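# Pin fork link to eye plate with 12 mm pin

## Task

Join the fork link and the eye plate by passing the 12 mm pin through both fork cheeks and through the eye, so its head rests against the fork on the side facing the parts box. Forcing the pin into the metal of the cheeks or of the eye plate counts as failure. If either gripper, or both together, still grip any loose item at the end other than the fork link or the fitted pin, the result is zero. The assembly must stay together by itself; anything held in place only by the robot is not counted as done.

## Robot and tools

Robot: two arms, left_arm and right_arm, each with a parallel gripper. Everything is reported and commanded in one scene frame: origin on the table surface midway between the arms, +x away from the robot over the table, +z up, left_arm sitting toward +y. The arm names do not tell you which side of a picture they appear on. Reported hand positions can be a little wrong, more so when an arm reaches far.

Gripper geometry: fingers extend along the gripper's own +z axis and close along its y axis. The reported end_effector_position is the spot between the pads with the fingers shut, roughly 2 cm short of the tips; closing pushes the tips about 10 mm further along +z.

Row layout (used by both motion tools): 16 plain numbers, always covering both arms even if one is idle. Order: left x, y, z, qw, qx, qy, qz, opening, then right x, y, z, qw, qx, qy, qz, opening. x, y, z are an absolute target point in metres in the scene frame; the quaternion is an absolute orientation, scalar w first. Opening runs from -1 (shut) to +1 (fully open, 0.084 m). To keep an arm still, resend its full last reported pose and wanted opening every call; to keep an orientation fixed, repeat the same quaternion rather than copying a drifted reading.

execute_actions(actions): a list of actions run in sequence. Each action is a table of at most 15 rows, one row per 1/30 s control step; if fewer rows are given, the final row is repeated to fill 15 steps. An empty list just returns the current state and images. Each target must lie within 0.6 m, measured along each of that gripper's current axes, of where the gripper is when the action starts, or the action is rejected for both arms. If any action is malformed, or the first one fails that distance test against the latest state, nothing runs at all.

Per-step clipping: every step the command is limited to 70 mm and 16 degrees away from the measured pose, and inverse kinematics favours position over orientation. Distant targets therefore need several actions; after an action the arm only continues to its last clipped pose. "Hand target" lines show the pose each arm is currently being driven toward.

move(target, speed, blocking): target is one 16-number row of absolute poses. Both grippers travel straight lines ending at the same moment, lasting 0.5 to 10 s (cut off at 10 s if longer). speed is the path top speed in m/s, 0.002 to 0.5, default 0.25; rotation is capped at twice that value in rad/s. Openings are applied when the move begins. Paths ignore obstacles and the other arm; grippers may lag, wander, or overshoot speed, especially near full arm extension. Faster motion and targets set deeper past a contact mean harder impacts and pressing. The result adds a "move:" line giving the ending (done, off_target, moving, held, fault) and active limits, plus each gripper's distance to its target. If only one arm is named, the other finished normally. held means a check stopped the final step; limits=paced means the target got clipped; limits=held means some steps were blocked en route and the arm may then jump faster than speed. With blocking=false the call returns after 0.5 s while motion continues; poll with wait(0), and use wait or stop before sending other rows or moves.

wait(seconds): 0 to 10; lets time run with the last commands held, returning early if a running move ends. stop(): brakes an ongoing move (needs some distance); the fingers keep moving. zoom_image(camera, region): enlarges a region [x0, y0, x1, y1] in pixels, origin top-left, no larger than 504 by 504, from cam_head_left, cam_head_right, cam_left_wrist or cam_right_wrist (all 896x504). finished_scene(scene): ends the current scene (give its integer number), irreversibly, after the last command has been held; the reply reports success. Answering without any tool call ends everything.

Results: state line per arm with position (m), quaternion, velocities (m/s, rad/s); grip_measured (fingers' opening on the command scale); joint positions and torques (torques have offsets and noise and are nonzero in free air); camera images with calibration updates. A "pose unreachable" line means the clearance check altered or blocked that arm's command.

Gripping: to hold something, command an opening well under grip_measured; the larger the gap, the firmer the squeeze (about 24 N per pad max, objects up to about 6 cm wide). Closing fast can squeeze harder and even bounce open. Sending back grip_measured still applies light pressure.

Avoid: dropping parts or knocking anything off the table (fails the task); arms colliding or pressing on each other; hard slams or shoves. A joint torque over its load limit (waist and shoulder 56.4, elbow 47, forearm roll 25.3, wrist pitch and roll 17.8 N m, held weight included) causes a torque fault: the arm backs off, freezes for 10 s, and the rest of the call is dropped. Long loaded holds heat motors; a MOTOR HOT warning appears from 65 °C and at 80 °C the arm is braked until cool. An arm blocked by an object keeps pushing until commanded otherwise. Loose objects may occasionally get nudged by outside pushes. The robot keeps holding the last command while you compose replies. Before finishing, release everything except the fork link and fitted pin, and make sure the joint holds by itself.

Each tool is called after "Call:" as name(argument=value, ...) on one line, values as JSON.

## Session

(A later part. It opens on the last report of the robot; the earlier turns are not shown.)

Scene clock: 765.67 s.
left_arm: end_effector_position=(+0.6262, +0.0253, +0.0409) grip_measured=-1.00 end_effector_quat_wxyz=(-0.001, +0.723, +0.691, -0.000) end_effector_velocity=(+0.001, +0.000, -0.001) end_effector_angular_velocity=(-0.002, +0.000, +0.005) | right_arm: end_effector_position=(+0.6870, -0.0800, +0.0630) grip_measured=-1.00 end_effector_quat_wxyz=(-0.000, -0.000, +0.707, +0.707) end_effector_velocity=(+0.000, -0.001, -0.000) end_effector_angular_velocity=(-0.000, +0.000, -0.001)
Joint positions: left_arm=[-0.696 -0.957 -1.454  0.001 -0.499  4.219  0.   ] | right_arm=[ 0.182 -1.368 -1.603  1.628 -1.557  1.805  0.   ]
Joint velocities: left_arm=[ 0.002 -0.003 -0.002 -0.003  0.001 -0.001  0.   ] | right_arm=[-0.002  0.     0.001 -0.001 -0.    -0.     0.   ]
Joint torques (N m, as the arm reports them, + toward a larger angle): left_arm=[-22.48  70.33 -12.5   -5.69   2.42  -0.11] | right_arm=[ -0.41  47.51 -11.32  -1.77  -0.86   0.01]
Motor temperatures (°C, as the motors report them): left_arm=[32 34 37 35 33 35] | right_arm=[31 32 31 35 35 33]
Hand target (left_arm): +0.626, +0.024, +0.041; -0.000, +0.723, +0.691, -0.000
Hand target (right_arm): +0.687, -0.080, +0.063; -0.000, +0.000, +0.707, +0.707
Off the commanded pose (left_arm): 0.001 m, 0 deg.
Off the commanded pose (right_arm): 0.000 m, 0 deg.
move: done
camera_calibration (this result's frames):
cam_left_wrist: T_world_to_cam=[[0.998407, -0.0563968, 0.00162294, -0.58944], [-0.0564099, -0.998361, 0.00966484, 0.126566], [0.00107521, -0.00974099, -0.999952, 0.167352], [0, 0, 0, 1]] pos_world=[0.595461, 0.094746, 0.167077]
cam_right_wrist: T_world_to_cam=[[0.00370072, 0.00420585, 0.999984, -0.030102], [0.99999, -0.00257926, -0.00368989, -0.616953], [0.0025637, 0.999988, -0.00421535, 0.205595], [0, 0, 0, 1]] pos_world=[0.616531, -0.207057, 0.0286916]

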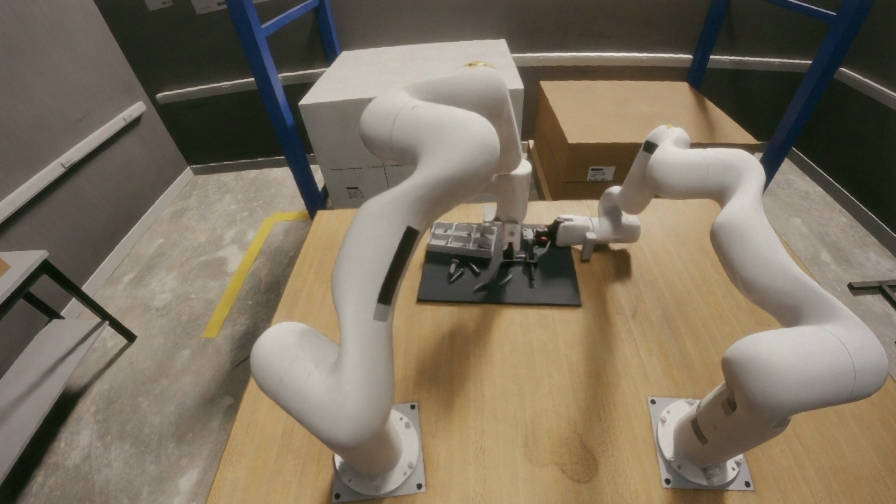

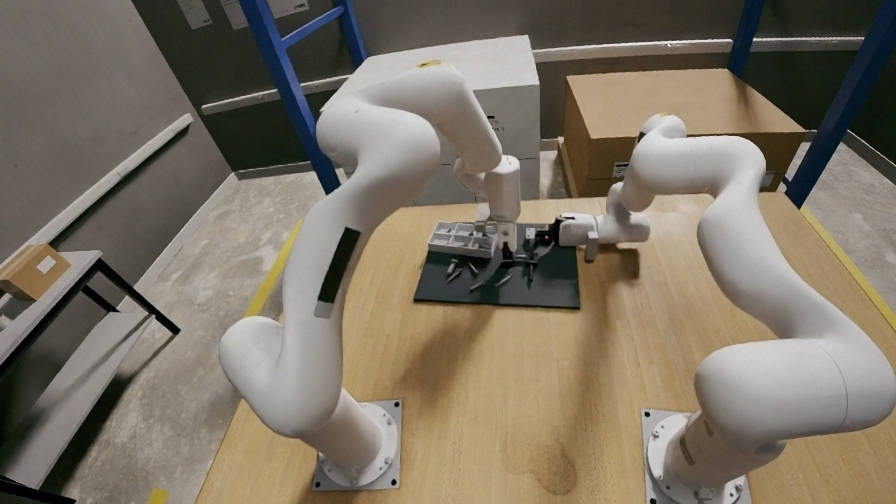

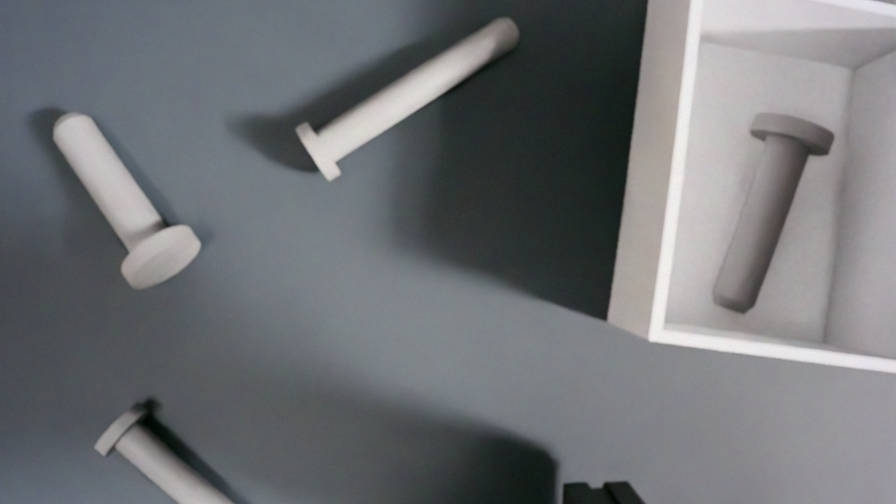

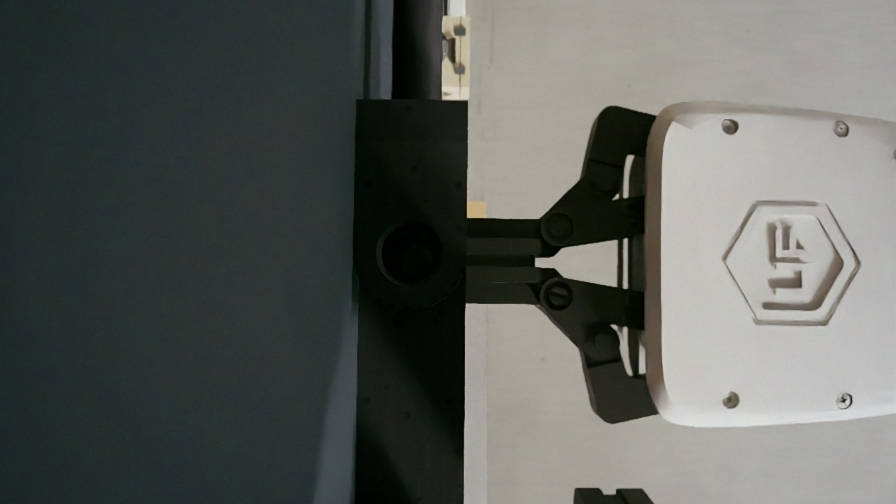

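Call:
move(target=[0.6265,0.031,0.041,0,0.723,0.691,0,-1,0.687,-0.08,0.063,0,0,0.707,0.707,-1], speed=0.01)

Call:
move(target=[0.6265,0.031,0.085,0,0.723,0.691,0,-0.3,0.687,-0.08,0.063,0,0,0.707,0.707,-1], speed=0.06)

Call:
move(target=[0.625,-0.005,0.085,0,0.723,0.691,0,-0.3,0.687,-0.08,0.063,0,0,0.707,0.707,-1], speed=0.06)

Call:
move(target=[0.625,-0.005,0.040,0,0.723,0.691,0,-0.3,0.687,-0.08,0.063,0,0,0.707,0.707,-1], speed=0.03)

Call:
move(target=[0.625,-0.005,0.040,0,0.723,0.691,0,-1,0.687,-0.08,0.063,0,0,0.707,0.707,-1], speed=0.01)

Call:
move(target=[0.627,0.001,0.0405,0,0.723,0.691,0,-1,0.687,-0.08,0.063,0,0,0.707,0.707,-1], speed=0.004)

Call:
zoom_image(camera="cam_right_wrist", region=[350,200,490,330])

Scene clock: 771.47 s.
left_arm: end_effector_position=(+0.6265, +0.0308, +0.0410) grip_measured=-1.00 end_effector_quat_wxyz=(-0.000, +0.723, +0.691, +0.000) end_effector_velocity=(+0.000, +0.002, -0.001) end_effector_angular_velocity=(+0.000, -0.000, -0.001) | right_arm: end_effector_position=(+0.6870, -0.0800, +0.0630) grip_measured=-1.00 end_effector_quat_wxyz=(+0.000, +0.000, +0.707, +0.707) end_effector_velocity=(+0.001, -0.002, +0.000) end_effector_angular_velocity=(+0.000, -0.001, -0.003)
Joint positions: left_arm=[-0.689 -0.951 -1.442  0.    -0.491  4.228  0.   ] | right_arm=[ 0.182 -1.368 -1.603  1.628 -1.557  1.805  0.   ]
Joint velocities: left_arm=[0.003 0.001 0.003 0.001 0.003 0.003 0.   ] | right_arm=[-0.003  0.001 -0.     0.     0.     0.     0.   ]
Joint torques (N m, as the arm reports them, + toward a larger angle): left_arm=[ 6.41 70.92 -9.9  -0.47  0.37 -0.17] | right_arm=[ -0.87  47.58 -11.32  -0.78  -1.    -0.25]
Motor temperatures (°C, as the motors report them): left_arm=[32 34 37 35 33 35] | right_arm=[31 32 31 35 35 33]
Hand target (left_arm): +0.626, +0.031, +0.041; +0.000, +0.723, +0.691, +0.000
Hand target (right_arm): +0.687, -0.080, +0.063; -0.000, -0.000, +0.707, +0.707
Off the commanded pose (left_arm): 0.000 m, 0 deg.
Off the commanded pose (right_arm): 0.000 m, 0 deg.
move: done
camera_calibration (this result's frames):
cam_left_wrist: T_world_to_cam=[[0.99835, -0.0573155, 0.00336613, -0.589412], [-0.0573491, -0.998294, 0.0109285, 0.132614], [0.00273401, -0.0111036, -0.999935, 0.166511], [0, 0, 0, 1]] pos_world=[0.59559, 0.100454, 0.167034]
cam_right_wrist: T_world_to_cam=[[0.00370067, 0.00420574, 0.999984, -0.0301019], [0.99999, -0.00257962, -0.00368984, -0.616953], [0.00256406, 0.999988, -0.00421524, 0.205595], [0, 0, 0, 1]] pos_world=[0.616531, -0.207057, 0.0286916]

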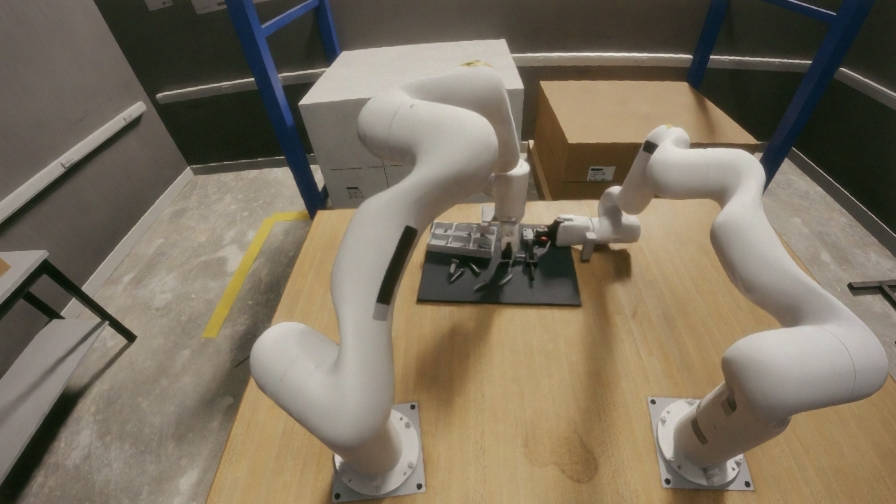

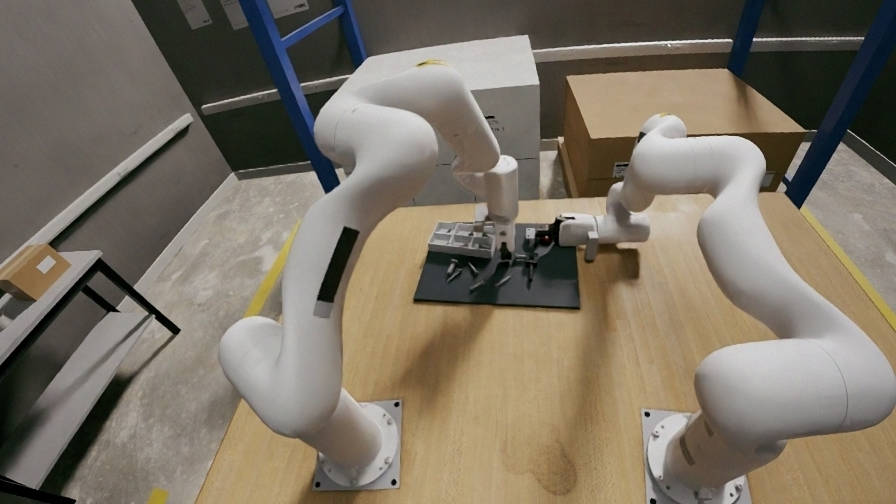

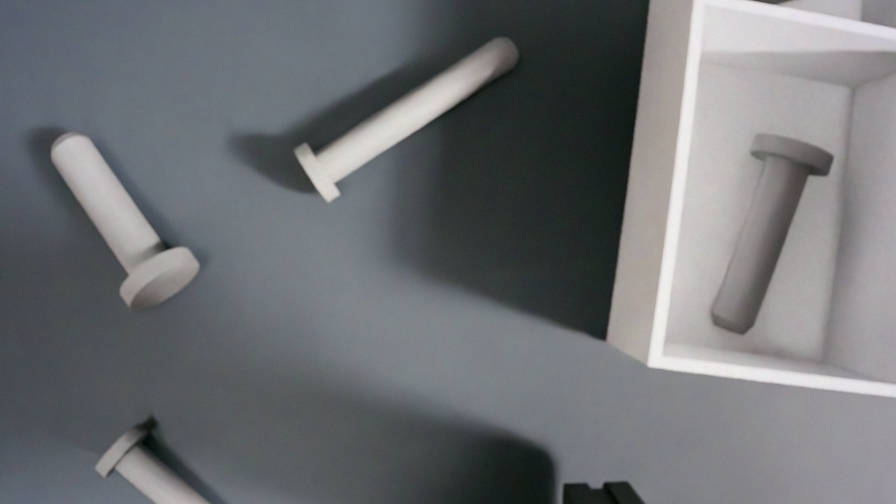

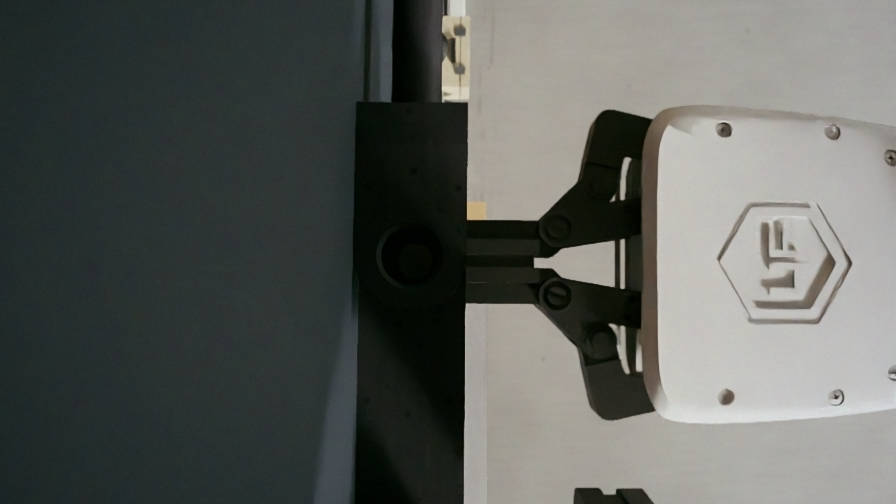

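Scene clock: 772.57 s.
left_arm: end_effector_position=(+0.6264, +0.0310, +0.0846) grip_measured=-0.32 end_effector_quat_wxyz=(-0.000, +0.723, +0.691, -0.000) end_effector_velocity=(-0.000, +0.000, +0.002) end_effector_angular_velocity=(-0.000, +0.000, +0.001) | right_arm: end_effector_position=(+0.6870, -0.0800, +0.0630) grip_measured=-1.00 end_effector_quat_wxyz=(+0.000, +0.000, +0.707, +0.707) end_effector_velocity=(-0.000, +0.000, +0.000) end_effector_angular_velocity=(-0.000, -0.000, +0.001)
Joint positions: left_arm=[-0.688 -0.876 -1.427 -0.    -0.551  4.229  0.03 ] | right_arm=[ 0.182 -1.368 -1.603  1.628 -1.557  1.805  0.   ]
Joint velocities: left_arm=[ 0.001  0.003  0.001 -0.001 -0.003 -0.     0.   ] | right_arm=[ 0.     0.    -0.    -0.001 -0.     0.     0.   ]
Joint torques (N m, as the arm reports them, + toward a larger angle): left_arm=[ 6.29 69.07 -9.8  -0.3   0.34 -0.18] | right_arm=[ 1.9  46.64 -9.55 -0.7  -0.97  0.02]
Motor temperatures (°C, as the motors report them): left_arm=[32 34 37 35 33 35] | right_arm=[31 32 31 35 35 33]
Hand target (left_arm): +0.626, +0.031, +0.085; +0.000, +0.723, +0.691, -0.000
Hand target (right_arm): +0.687, -0.080, +0.063; +0.000, -0.000, +0.707, +0.707
Off the commanded pose (left_arm): 0.000 m, 0 deg.
Off the commanded pose (right_arm): 0.000 m, 0 deg.
move: done
camera_calibration (this result's frames):
cam_left_wrist: T_world_to_cam=[[0.998346, -0.0574073, 0.00311907, -0.589399], [-0.0574383, -0.998289, 0.0109631, 0.132381], [0.00248437, -0.0111241, -0.999935, 0.210315], [0, 0, 0, 1]] pos_world=[0.595505, 0.100658, 0.210688]
cam_right_wrist: T_world_to_cam=[[0.00370073, 0.00420589, 0.999984, -0.0301019], [0.99999, -0.00257954, -0.0036899, -0.616953], [0.00256399, 0.999988, -0.00421539, 0.205595], [0, 0, 0, 1]] pos_world=[0.616531, -0.207057, 0.0286916]

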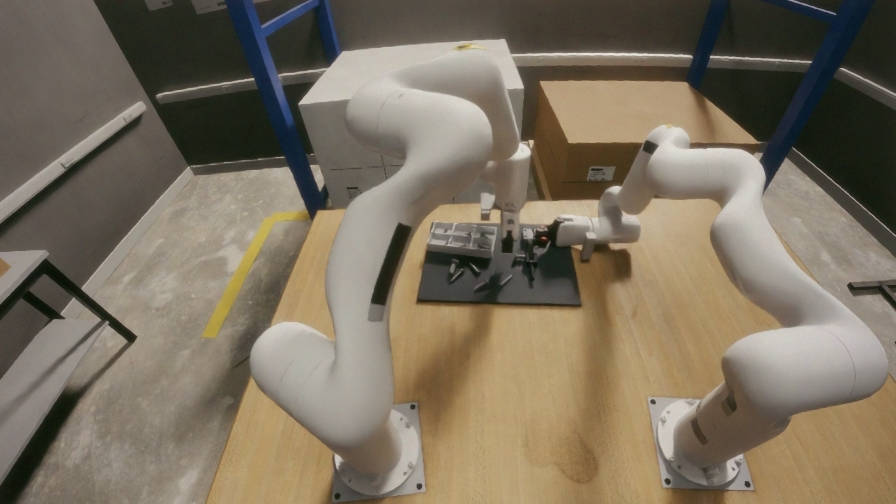

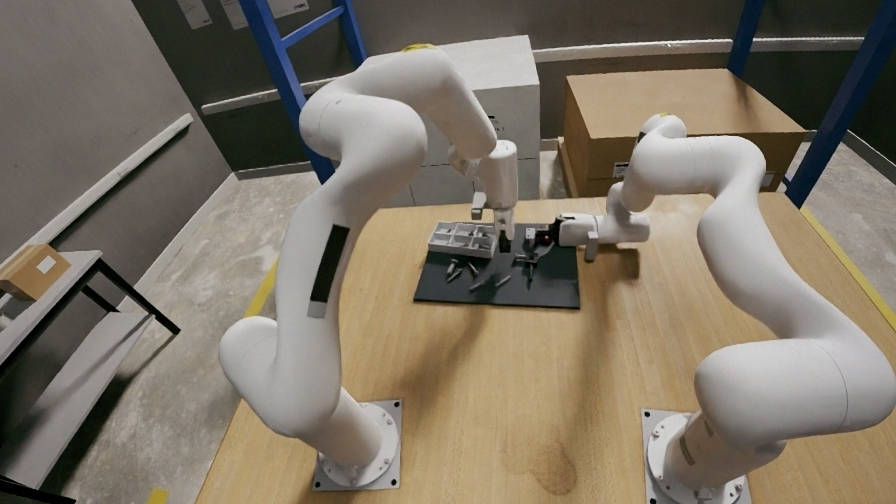

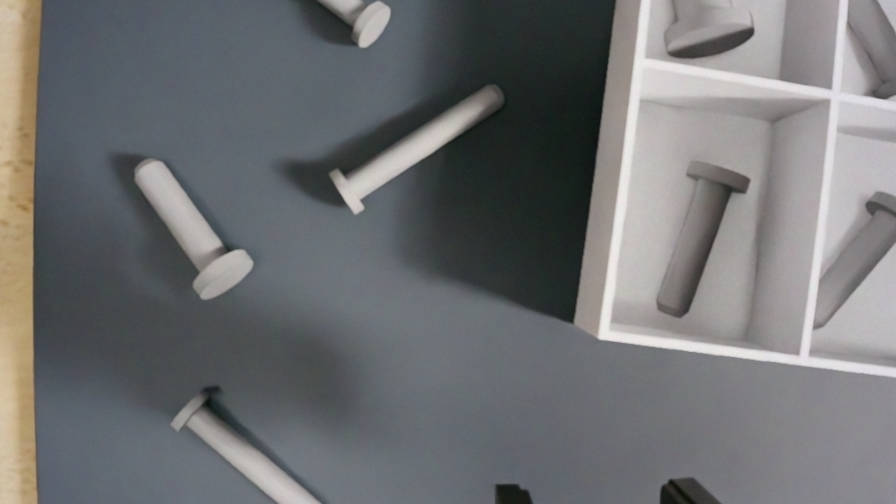

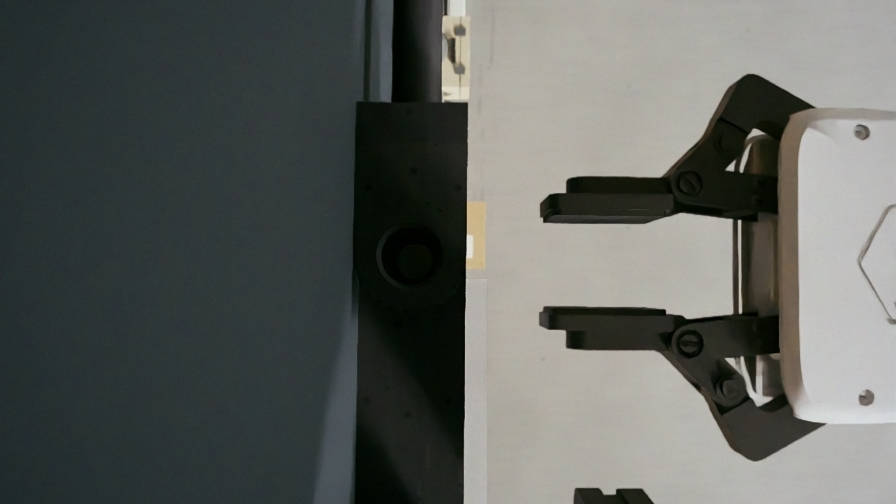

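Scene clock: 773.57 s.
left_arm: end_effector_position=(+0.6251, -0.0048, +0.0850) grip_measured=-0.32 end_effector_quat_wxyz=(-0.000, +0.723, +0.691, -0.000) end_effector_velocity=(-0.000, -0.002, +0.000) end_effector_angular_velocity=(+0.002, +0.001, -0.002) | right_arm: end_effector_position=(+0.6870, -0.0800, +0.0630) grip_measured=-1.00 end_effector_quat_wxyz=(-0.000, +0.000, +0.707, +0.707) end_effector_velocity=(-0.000, -0.000, -0.000) end_effector_angular_velocity=(-0.000, -0.000, +0.001)
Joint positions: left_arm=[-0.736 -0.912 -1.495 -0.    -0.583  4.181  0.03 ] | right_arm=[ 0.182 -1.368 -1.603  1.628 -1.557  1.805  0.   ]
Joint velocities: left_arm=[-0.002 -0.002 -0.004  0.002 -0.004 -0.002  0.   ] | right_arm=[-0.    -0.001 -0.001 -0.001 -0.    -0.     0.   ]
Joint torques (N m, as the arm reports them, + toward a larger angle): left_arm=[  6.42  71.24 -10.21  -0.23   0.24  -0.15] | right_arm=[  3.18  47.65 -11.09   0.09  -0.58  -0.12]
Motor temperatures (°C, as the motors report them): left_arm=[32 34 37 35 33 35] | right_arm=[31 32 31 35 35 33]
Hand target (left_arm): +0.625, -0.005, +0.085; -0.000, +0.723, +0.691, -0.000
Hand target (right_arm): +0.687, -0.080, +0.063; +0.000, -0.000, +0.707, +0.707
Off the commanded pose (left_arm): 0.000 m, 0 deg.
Off the commanded pose (right_arm): 0.000 m, 0 deg.
move: done
camera_calibration (this result's frames):
cam_left_wrist: T_world_to_cam=[[0.998352, -0.0572998, 0.00327423, -0.590239], [-0.0573326, -0.998294, 0.0110128, 0.0964457], [0.00263761, -0.0111824, -0.999934, 0.210218], [0, 0, 0, 1]] pos_world=[0.594241, 0.0648113, 0.211074]
cam_right_wrist: T_world_to_cam=[[0.00370088, 0.00420587, 0.999984, -0.030102], [0.99999, -0.00257944, -0.00369006, -0.616953], [0.00256388, 0.999988, -0.00421537, 0.205595], [0, 0, 0, 1]] pos_world=[0.616531, -0.207057, 0.0286916]

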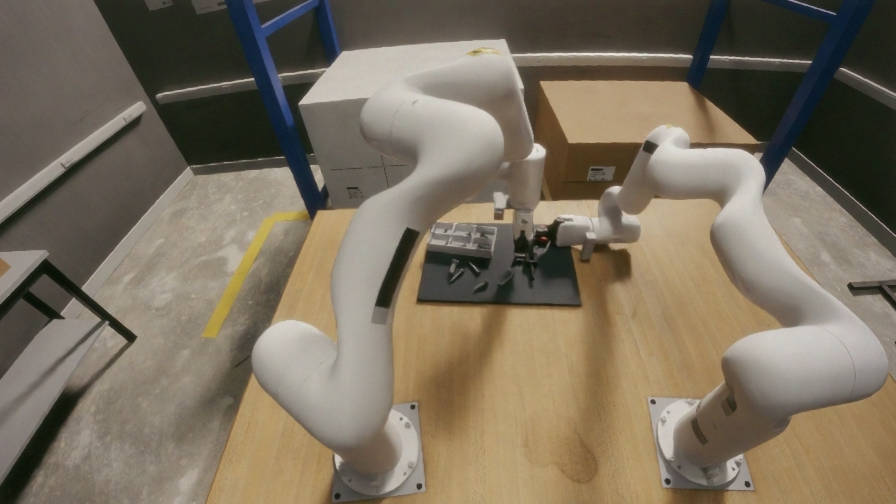

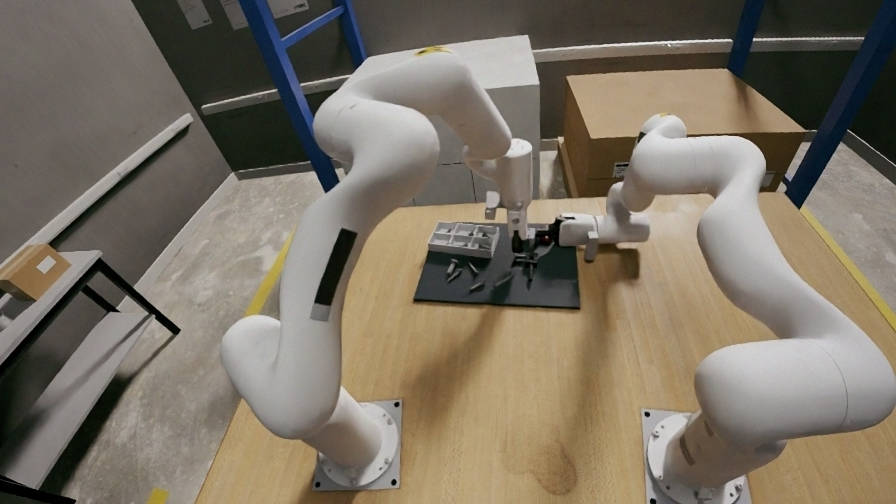

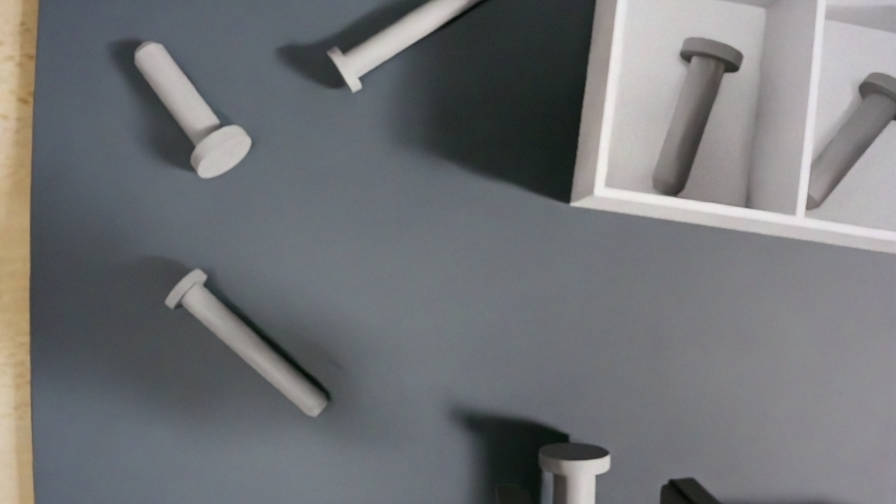

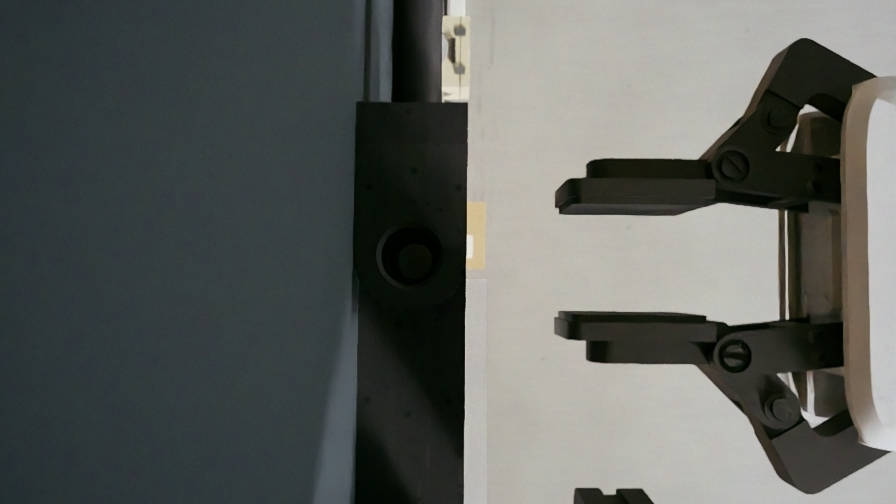

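Scene clock: 775.40 s.
left_arm: end_effector_position=(+0.6251, -0.0050, +0.0402) grip_measured=-0.32 end_effector_quat_wxyz=(+0.000, +0.723, +0.691, +0.000) end_effector_velocity=(+0.001, +0.000, +0.000) end_effector_angular_velocity=(-0.002, -0.003, +0.001) | right_arm: end_effector_position=(+0.6870, -0.0800, +0.0630) grip_measured=-1.00 end_effector_quat_wxyz=(-0.000, -0.000, +0.707, +0.707) end_effector_velocity=(+0.001, -0.001, +0.000) end_effector_angular_velocity=(+0.000, -0.001, -0.002)
Joint positions: left_arm=[-0.736 -0.987 -1.51   0.    -0.523  4.18   0.03 ] | right_arm=[ 0.182 -1.368 -1.603  1.628 -1.557  1.805  0.   ]
Joint velocities: left_arm=[ 0.001 -0.001 -0.001  0.     0.002 -0.    -0.   ] | right_arm=[-0.001 -0.    -0.001  0.001  0.    -0.     0.   ]
Joint torques (N m, as the arm reports them, + toward a larger angle): left_arm=[  5.81  71.84 -10.38  -0.25   0.32  -0.18] | right_arm=[ -0.3   46.78 -11.    -1.49  -0.95  -0.13]
Motor temperatures (°C, as the motors report them): left_arm=[32 34 37 35 33 35] | right_arm=[31 32 31 35 35 33]
Hand target (left_arm): +0.625, -0.005, +0.040; -0.000, +0.723, +0.691, +0.000
Hand target (right_arm): +0.687, -0.080, +0.063; +0.000, -0.000, +0.707, +0.707
Off the commanded pose (left_arm): 0.000 m, 0 deg.
Off the commanded pose (right_arm): 0.000 m, 0 deg.
move: done
camera_calibration (this result's frames):
cam_left_wrist: T_world_to_cam=[[0.998353, -0.0572667, 0.00350576, -0.590099], [-0.0573018, -0.998297, 0.0108912, 0.0966973], [0.00287609, -0.0110742, -0.999935, 0.165272], [0, 0, 0, 1]] pos_world=[0.594193, 0.0645699, 0.166277]
cam_right_wrist: T_world_to_cam=[[0.00370072, 0.00420582, 0.999984, -0.0301019], [0.99999, -0.00257919, -0.00368989, -0.616953], [0.00256363, 0.999988, -0.00421533, 0.205595], [0, 0, 0, 1]] pos_world=[0.616531, -0.207057, 0.0286916]

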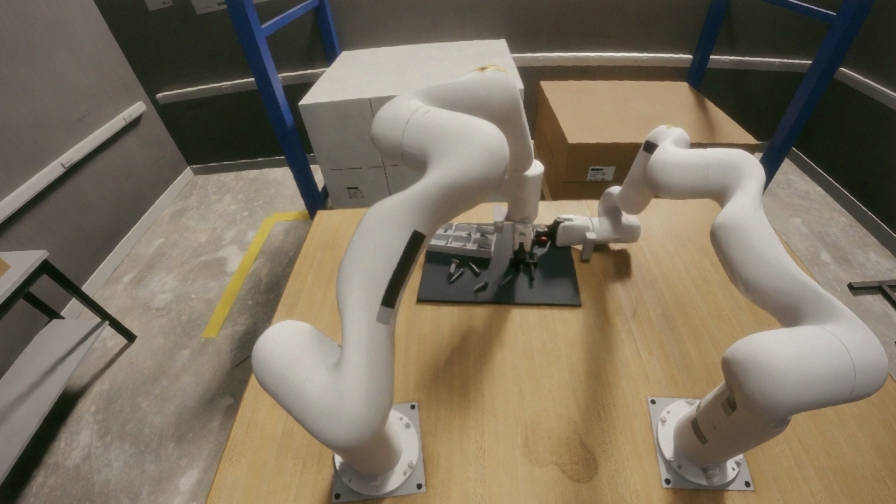

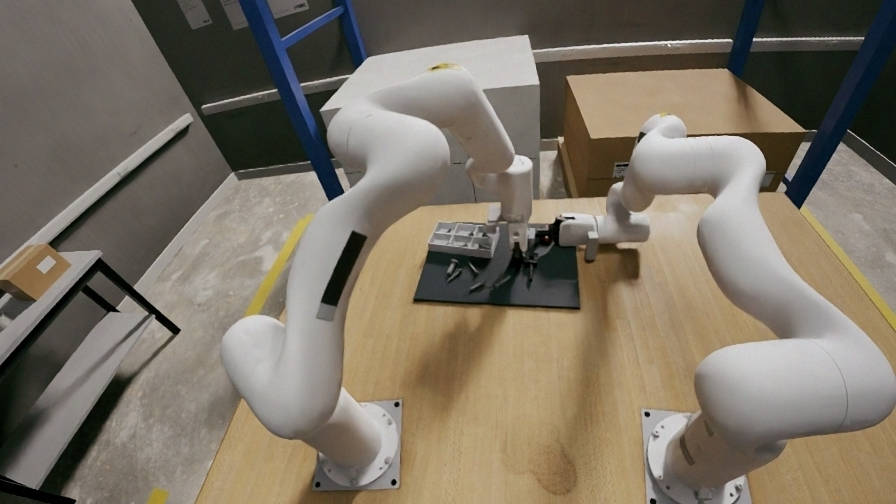

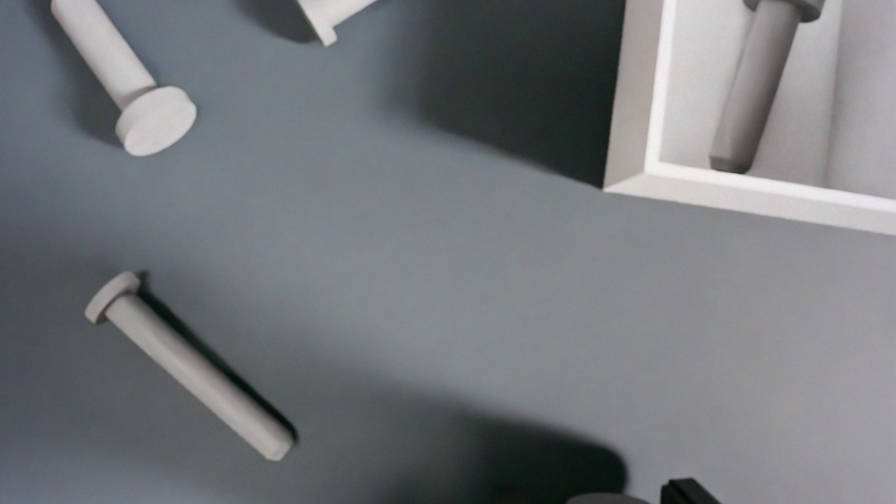

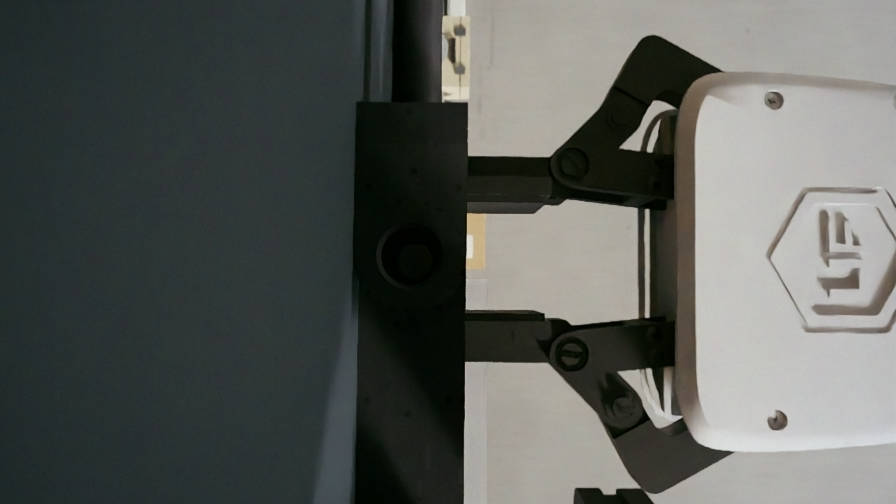

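Scene clock: 776.10 s.
left_arm: end_effector_position=(+0.6254, -0.0051, +0.0402) grip_measured=-0.58 end_effector_quat_wxyz=(+0.001, +0.723, +0.691, +0.000) end_effector_velocity=(-0.001, +0.000, -0.001) end_effector_angular_velocity=(+0.001, +0.001, -0.000) | right_arm: end_effector_position=(+0.6870, -0.0800, +0.0630) grip_measured=-1.00 end_effector_quat_wxyz=(+0.000, -0.000, +0.707, +0.707) end_effector_velocity=(+0.000, +0.001, +0.001) end_effector_angular_velocity=(-0.000, -0.002, +0.002)
Joint positions: left_arm=[-0.736 -0.987 -1.511  0.    -0.522  4.181  0.019] | right_arm=[ 0.182 -1.368 -1.603  1.628 -1.557  1.805  0.   ]
Joint velocities: left_arm=[-0.    -0.001  0.    -0.    -0.     0.     0.   ] | right_arm=[ 0.001  0.    -0.001 -0.     0.     0.     0.   ]
Joint torques (N m, as the arm reports them, + toward a larger angle): left_arm=[-1.33 67.06 -6.59 -2.02 -1.   -0.3 ] | right_arm=[  0.34  45.18 -10.45  -1.45  -1.08  -0.09]
Motor temperatures (°C, as the motors report them): left_arm=[32 34 37 35 33 35] | right_arm=[31 32 31 35 35 33]
Hand target (left_arm): +0.625, -0.005, +0.040; +0.000, +0.723, +0.691, +0.000
Hand target (right_arm): +0.687, -0.080, +0.063; -0.000, +0.000, +0.707, +0.707
Off the commanded pose (left_arm): 0.000 m, 0 deg.
Off the commanded pose (right_arm): 0.000 m, 0 deg.
move: done
camera_calibration (this result's frames):
cam_left_wrist: T_world_to_cam=[[0.998348, -0.0572882, 0.00433633, -0.590418], [-0.0573345, -0.99829, 0.0114298, 0.0966482], [0.00367412, -0.0116596, -0.999925, 0.164754], [0, 0, 0, 1]] pos_world=[0.594379, 0.0645799, 0.166197]
cam_right_wrist: T_world_to_cam=[[0.00370076, 0.00420591, 0.999984, -0.030102], [0.99999, -0.00257939, -0.00368993, -0.616953], [0.00256383, 0.999988, -0.00421541, 0.205595], [0, 0, 0, 1]] pos_world=[0.616531, -0.207057, 0.0286916]

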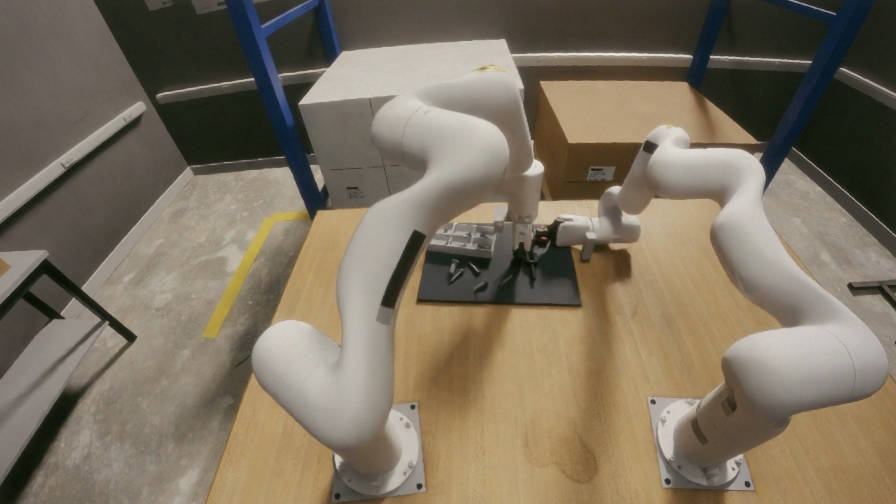

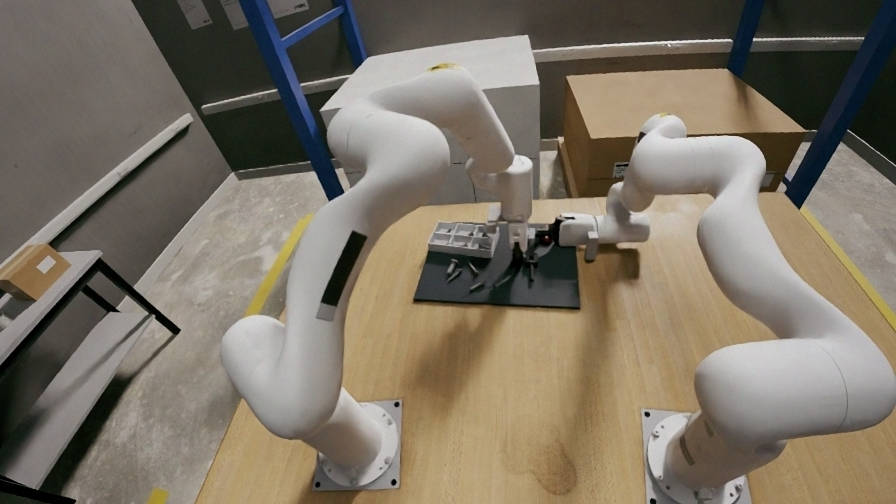

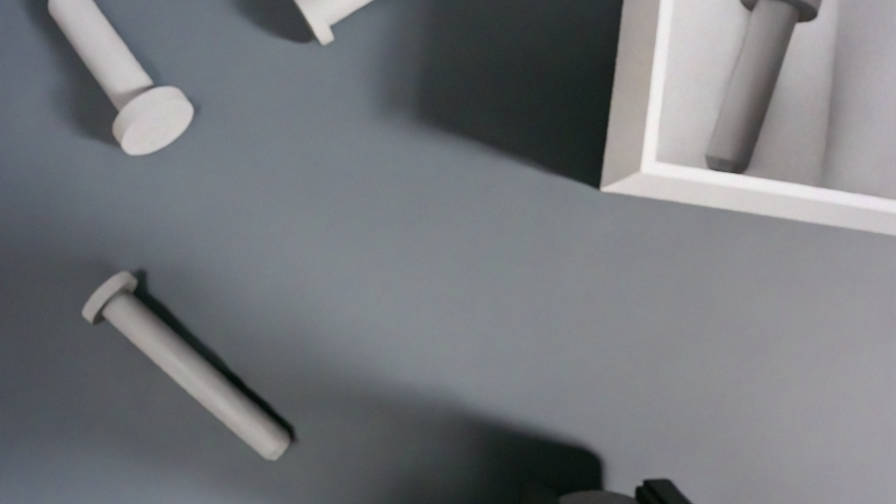

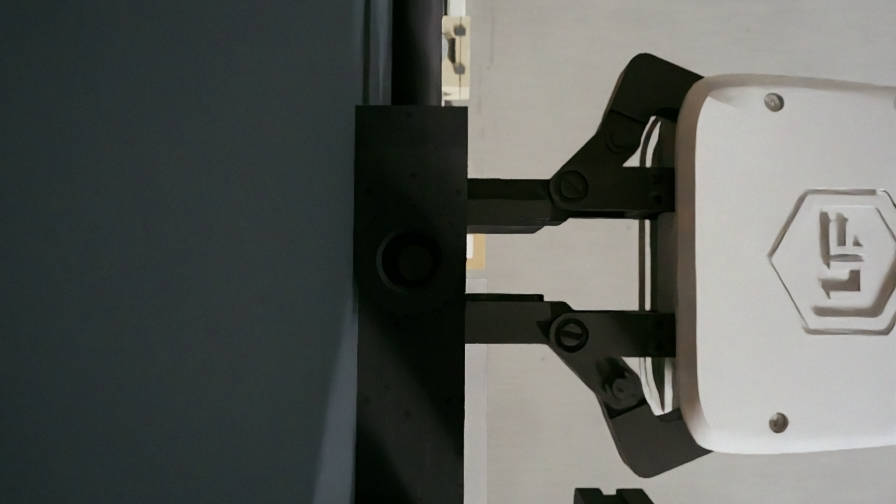

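Scene clock: 777.90 s.
left_arm: end_effector_position=(+0.6270, +0.0009, +0.0405) grip_measured=-0.58 end_effector_quat_wxyz=(+0.000, +0.723, +0.691, +0.000) end_effector_velocity=(+0.000, -0.000, +0.001) end_effector_angular_velocity=(-0.001, -0.001, -0.000) | right_arm: end_effector_position=(+0.6870, -0.0800, +0.0630) grip_measured=-1.00 end_effector_quat_wxyz=(+0.000, -0.000, +0.707, +0.707) end_effector_velocity=(+0.000, +0.001, +0.001) end_effector_angular_velocity=(+0.000, -0.001, +0.001)
Joint positions: left_arm=[-0.727 -0.984 -1.504  0.    -0.52   4.19   0.019] | right_arm=[ 0.182 -1.368 -1.603  1.628 -1.557  1.805  0.   ]
Joint velocities: left_arm=[ 0.     0.001  0.001 -0.001  0.     0.001 -0.   ] | right_arm=[ 0.001  0.001  0.     0.    -0.     0.     0.   ]
Joint torques (N m, as the arm reports them, + toward a larger angle): left_arm=[21.85 66.1  -4.22  2.72 -2.32 -0.32] | right_arm=[ 2.79 47.39 -9.74 -0.66 -0.88 -0.36]
Motor temperatures (°C, as the motors report them): left_arm=[32 34 37 35 33 35] | right_arm=[31 32 31 35 35 33]
Hand target (left_arm): +0.627, +0.001, +0.040; +0.000, +0.723, +0.691, +0.000
Hand target (right_arm): +0.687, -0.080, +0.063; -0.000, -0.000, +0.707, +0.707
Off the commanded pose (left_arm): 0.000 m, 0 deg.
Off the commanded pose (right_arm): 0.000 m, 0 deg.
move: done
camera_calibration (this result's frames):
cam_left_wrist: T_world_to_cam=[[0.998348, -0.0573514, 0.00359291, -0.591666], [-0.057388, -0.99829, 0.0110803, 0.102731], [0.00295129, -0.0112682, -0.999932, 0.165569], [0, 0, 0, 1]] pos_world=[0.596095, 0.0704881, 0.166546]
cam_right_wrist: T_world_to_cam=[[0.00370062, 0.0042059, 0.999984, -0.0301019], [0.99999, -0.00257935, -0.00368979, -0.616953], [0.00256379, 0.999988, -0.0042154, 0.205595], [0, 0, 0, 1]] pos_world=[0.616531, -0.207057, 0.0286917]

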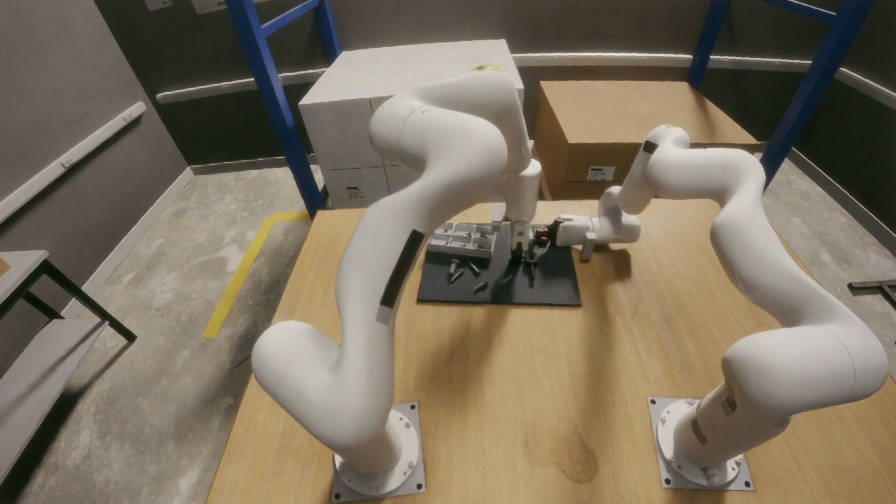

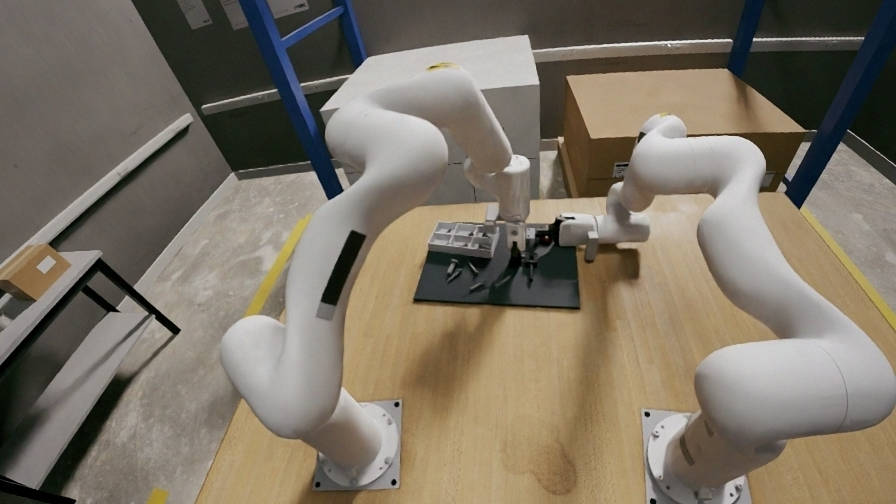

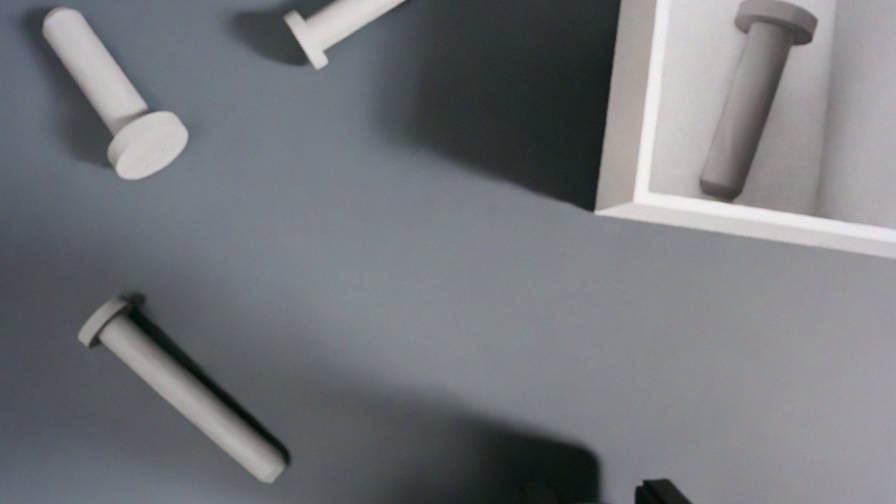

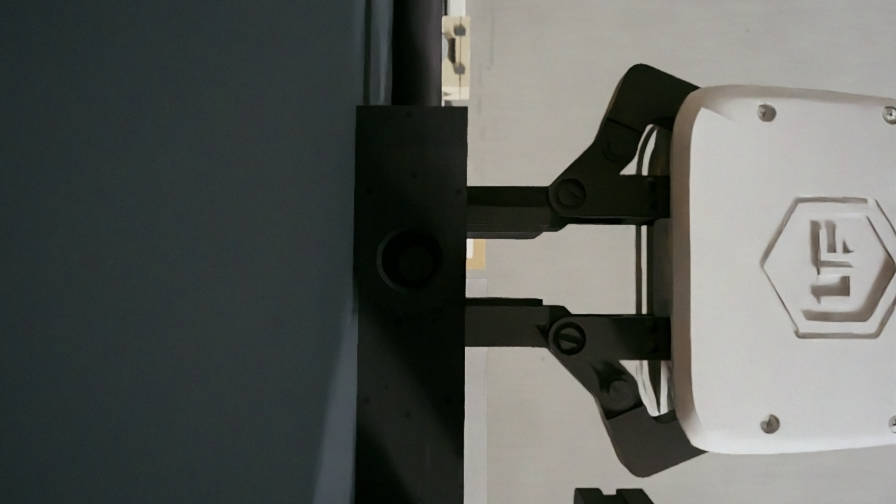

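Region (350, 200, 490, 330) of cam_right_wrist's 896x504 image, scaled by 3.600, with more detail than that image has; it fills the top 468 rows of this view, and the rest is white.

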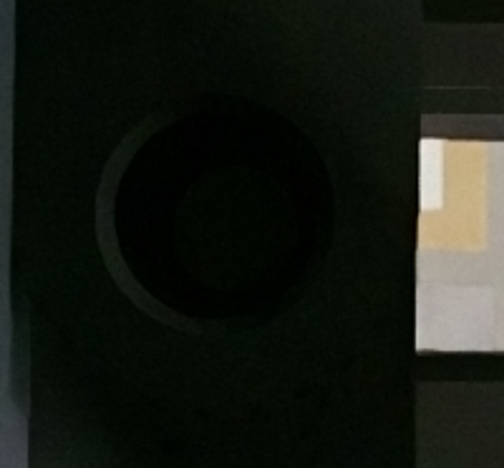

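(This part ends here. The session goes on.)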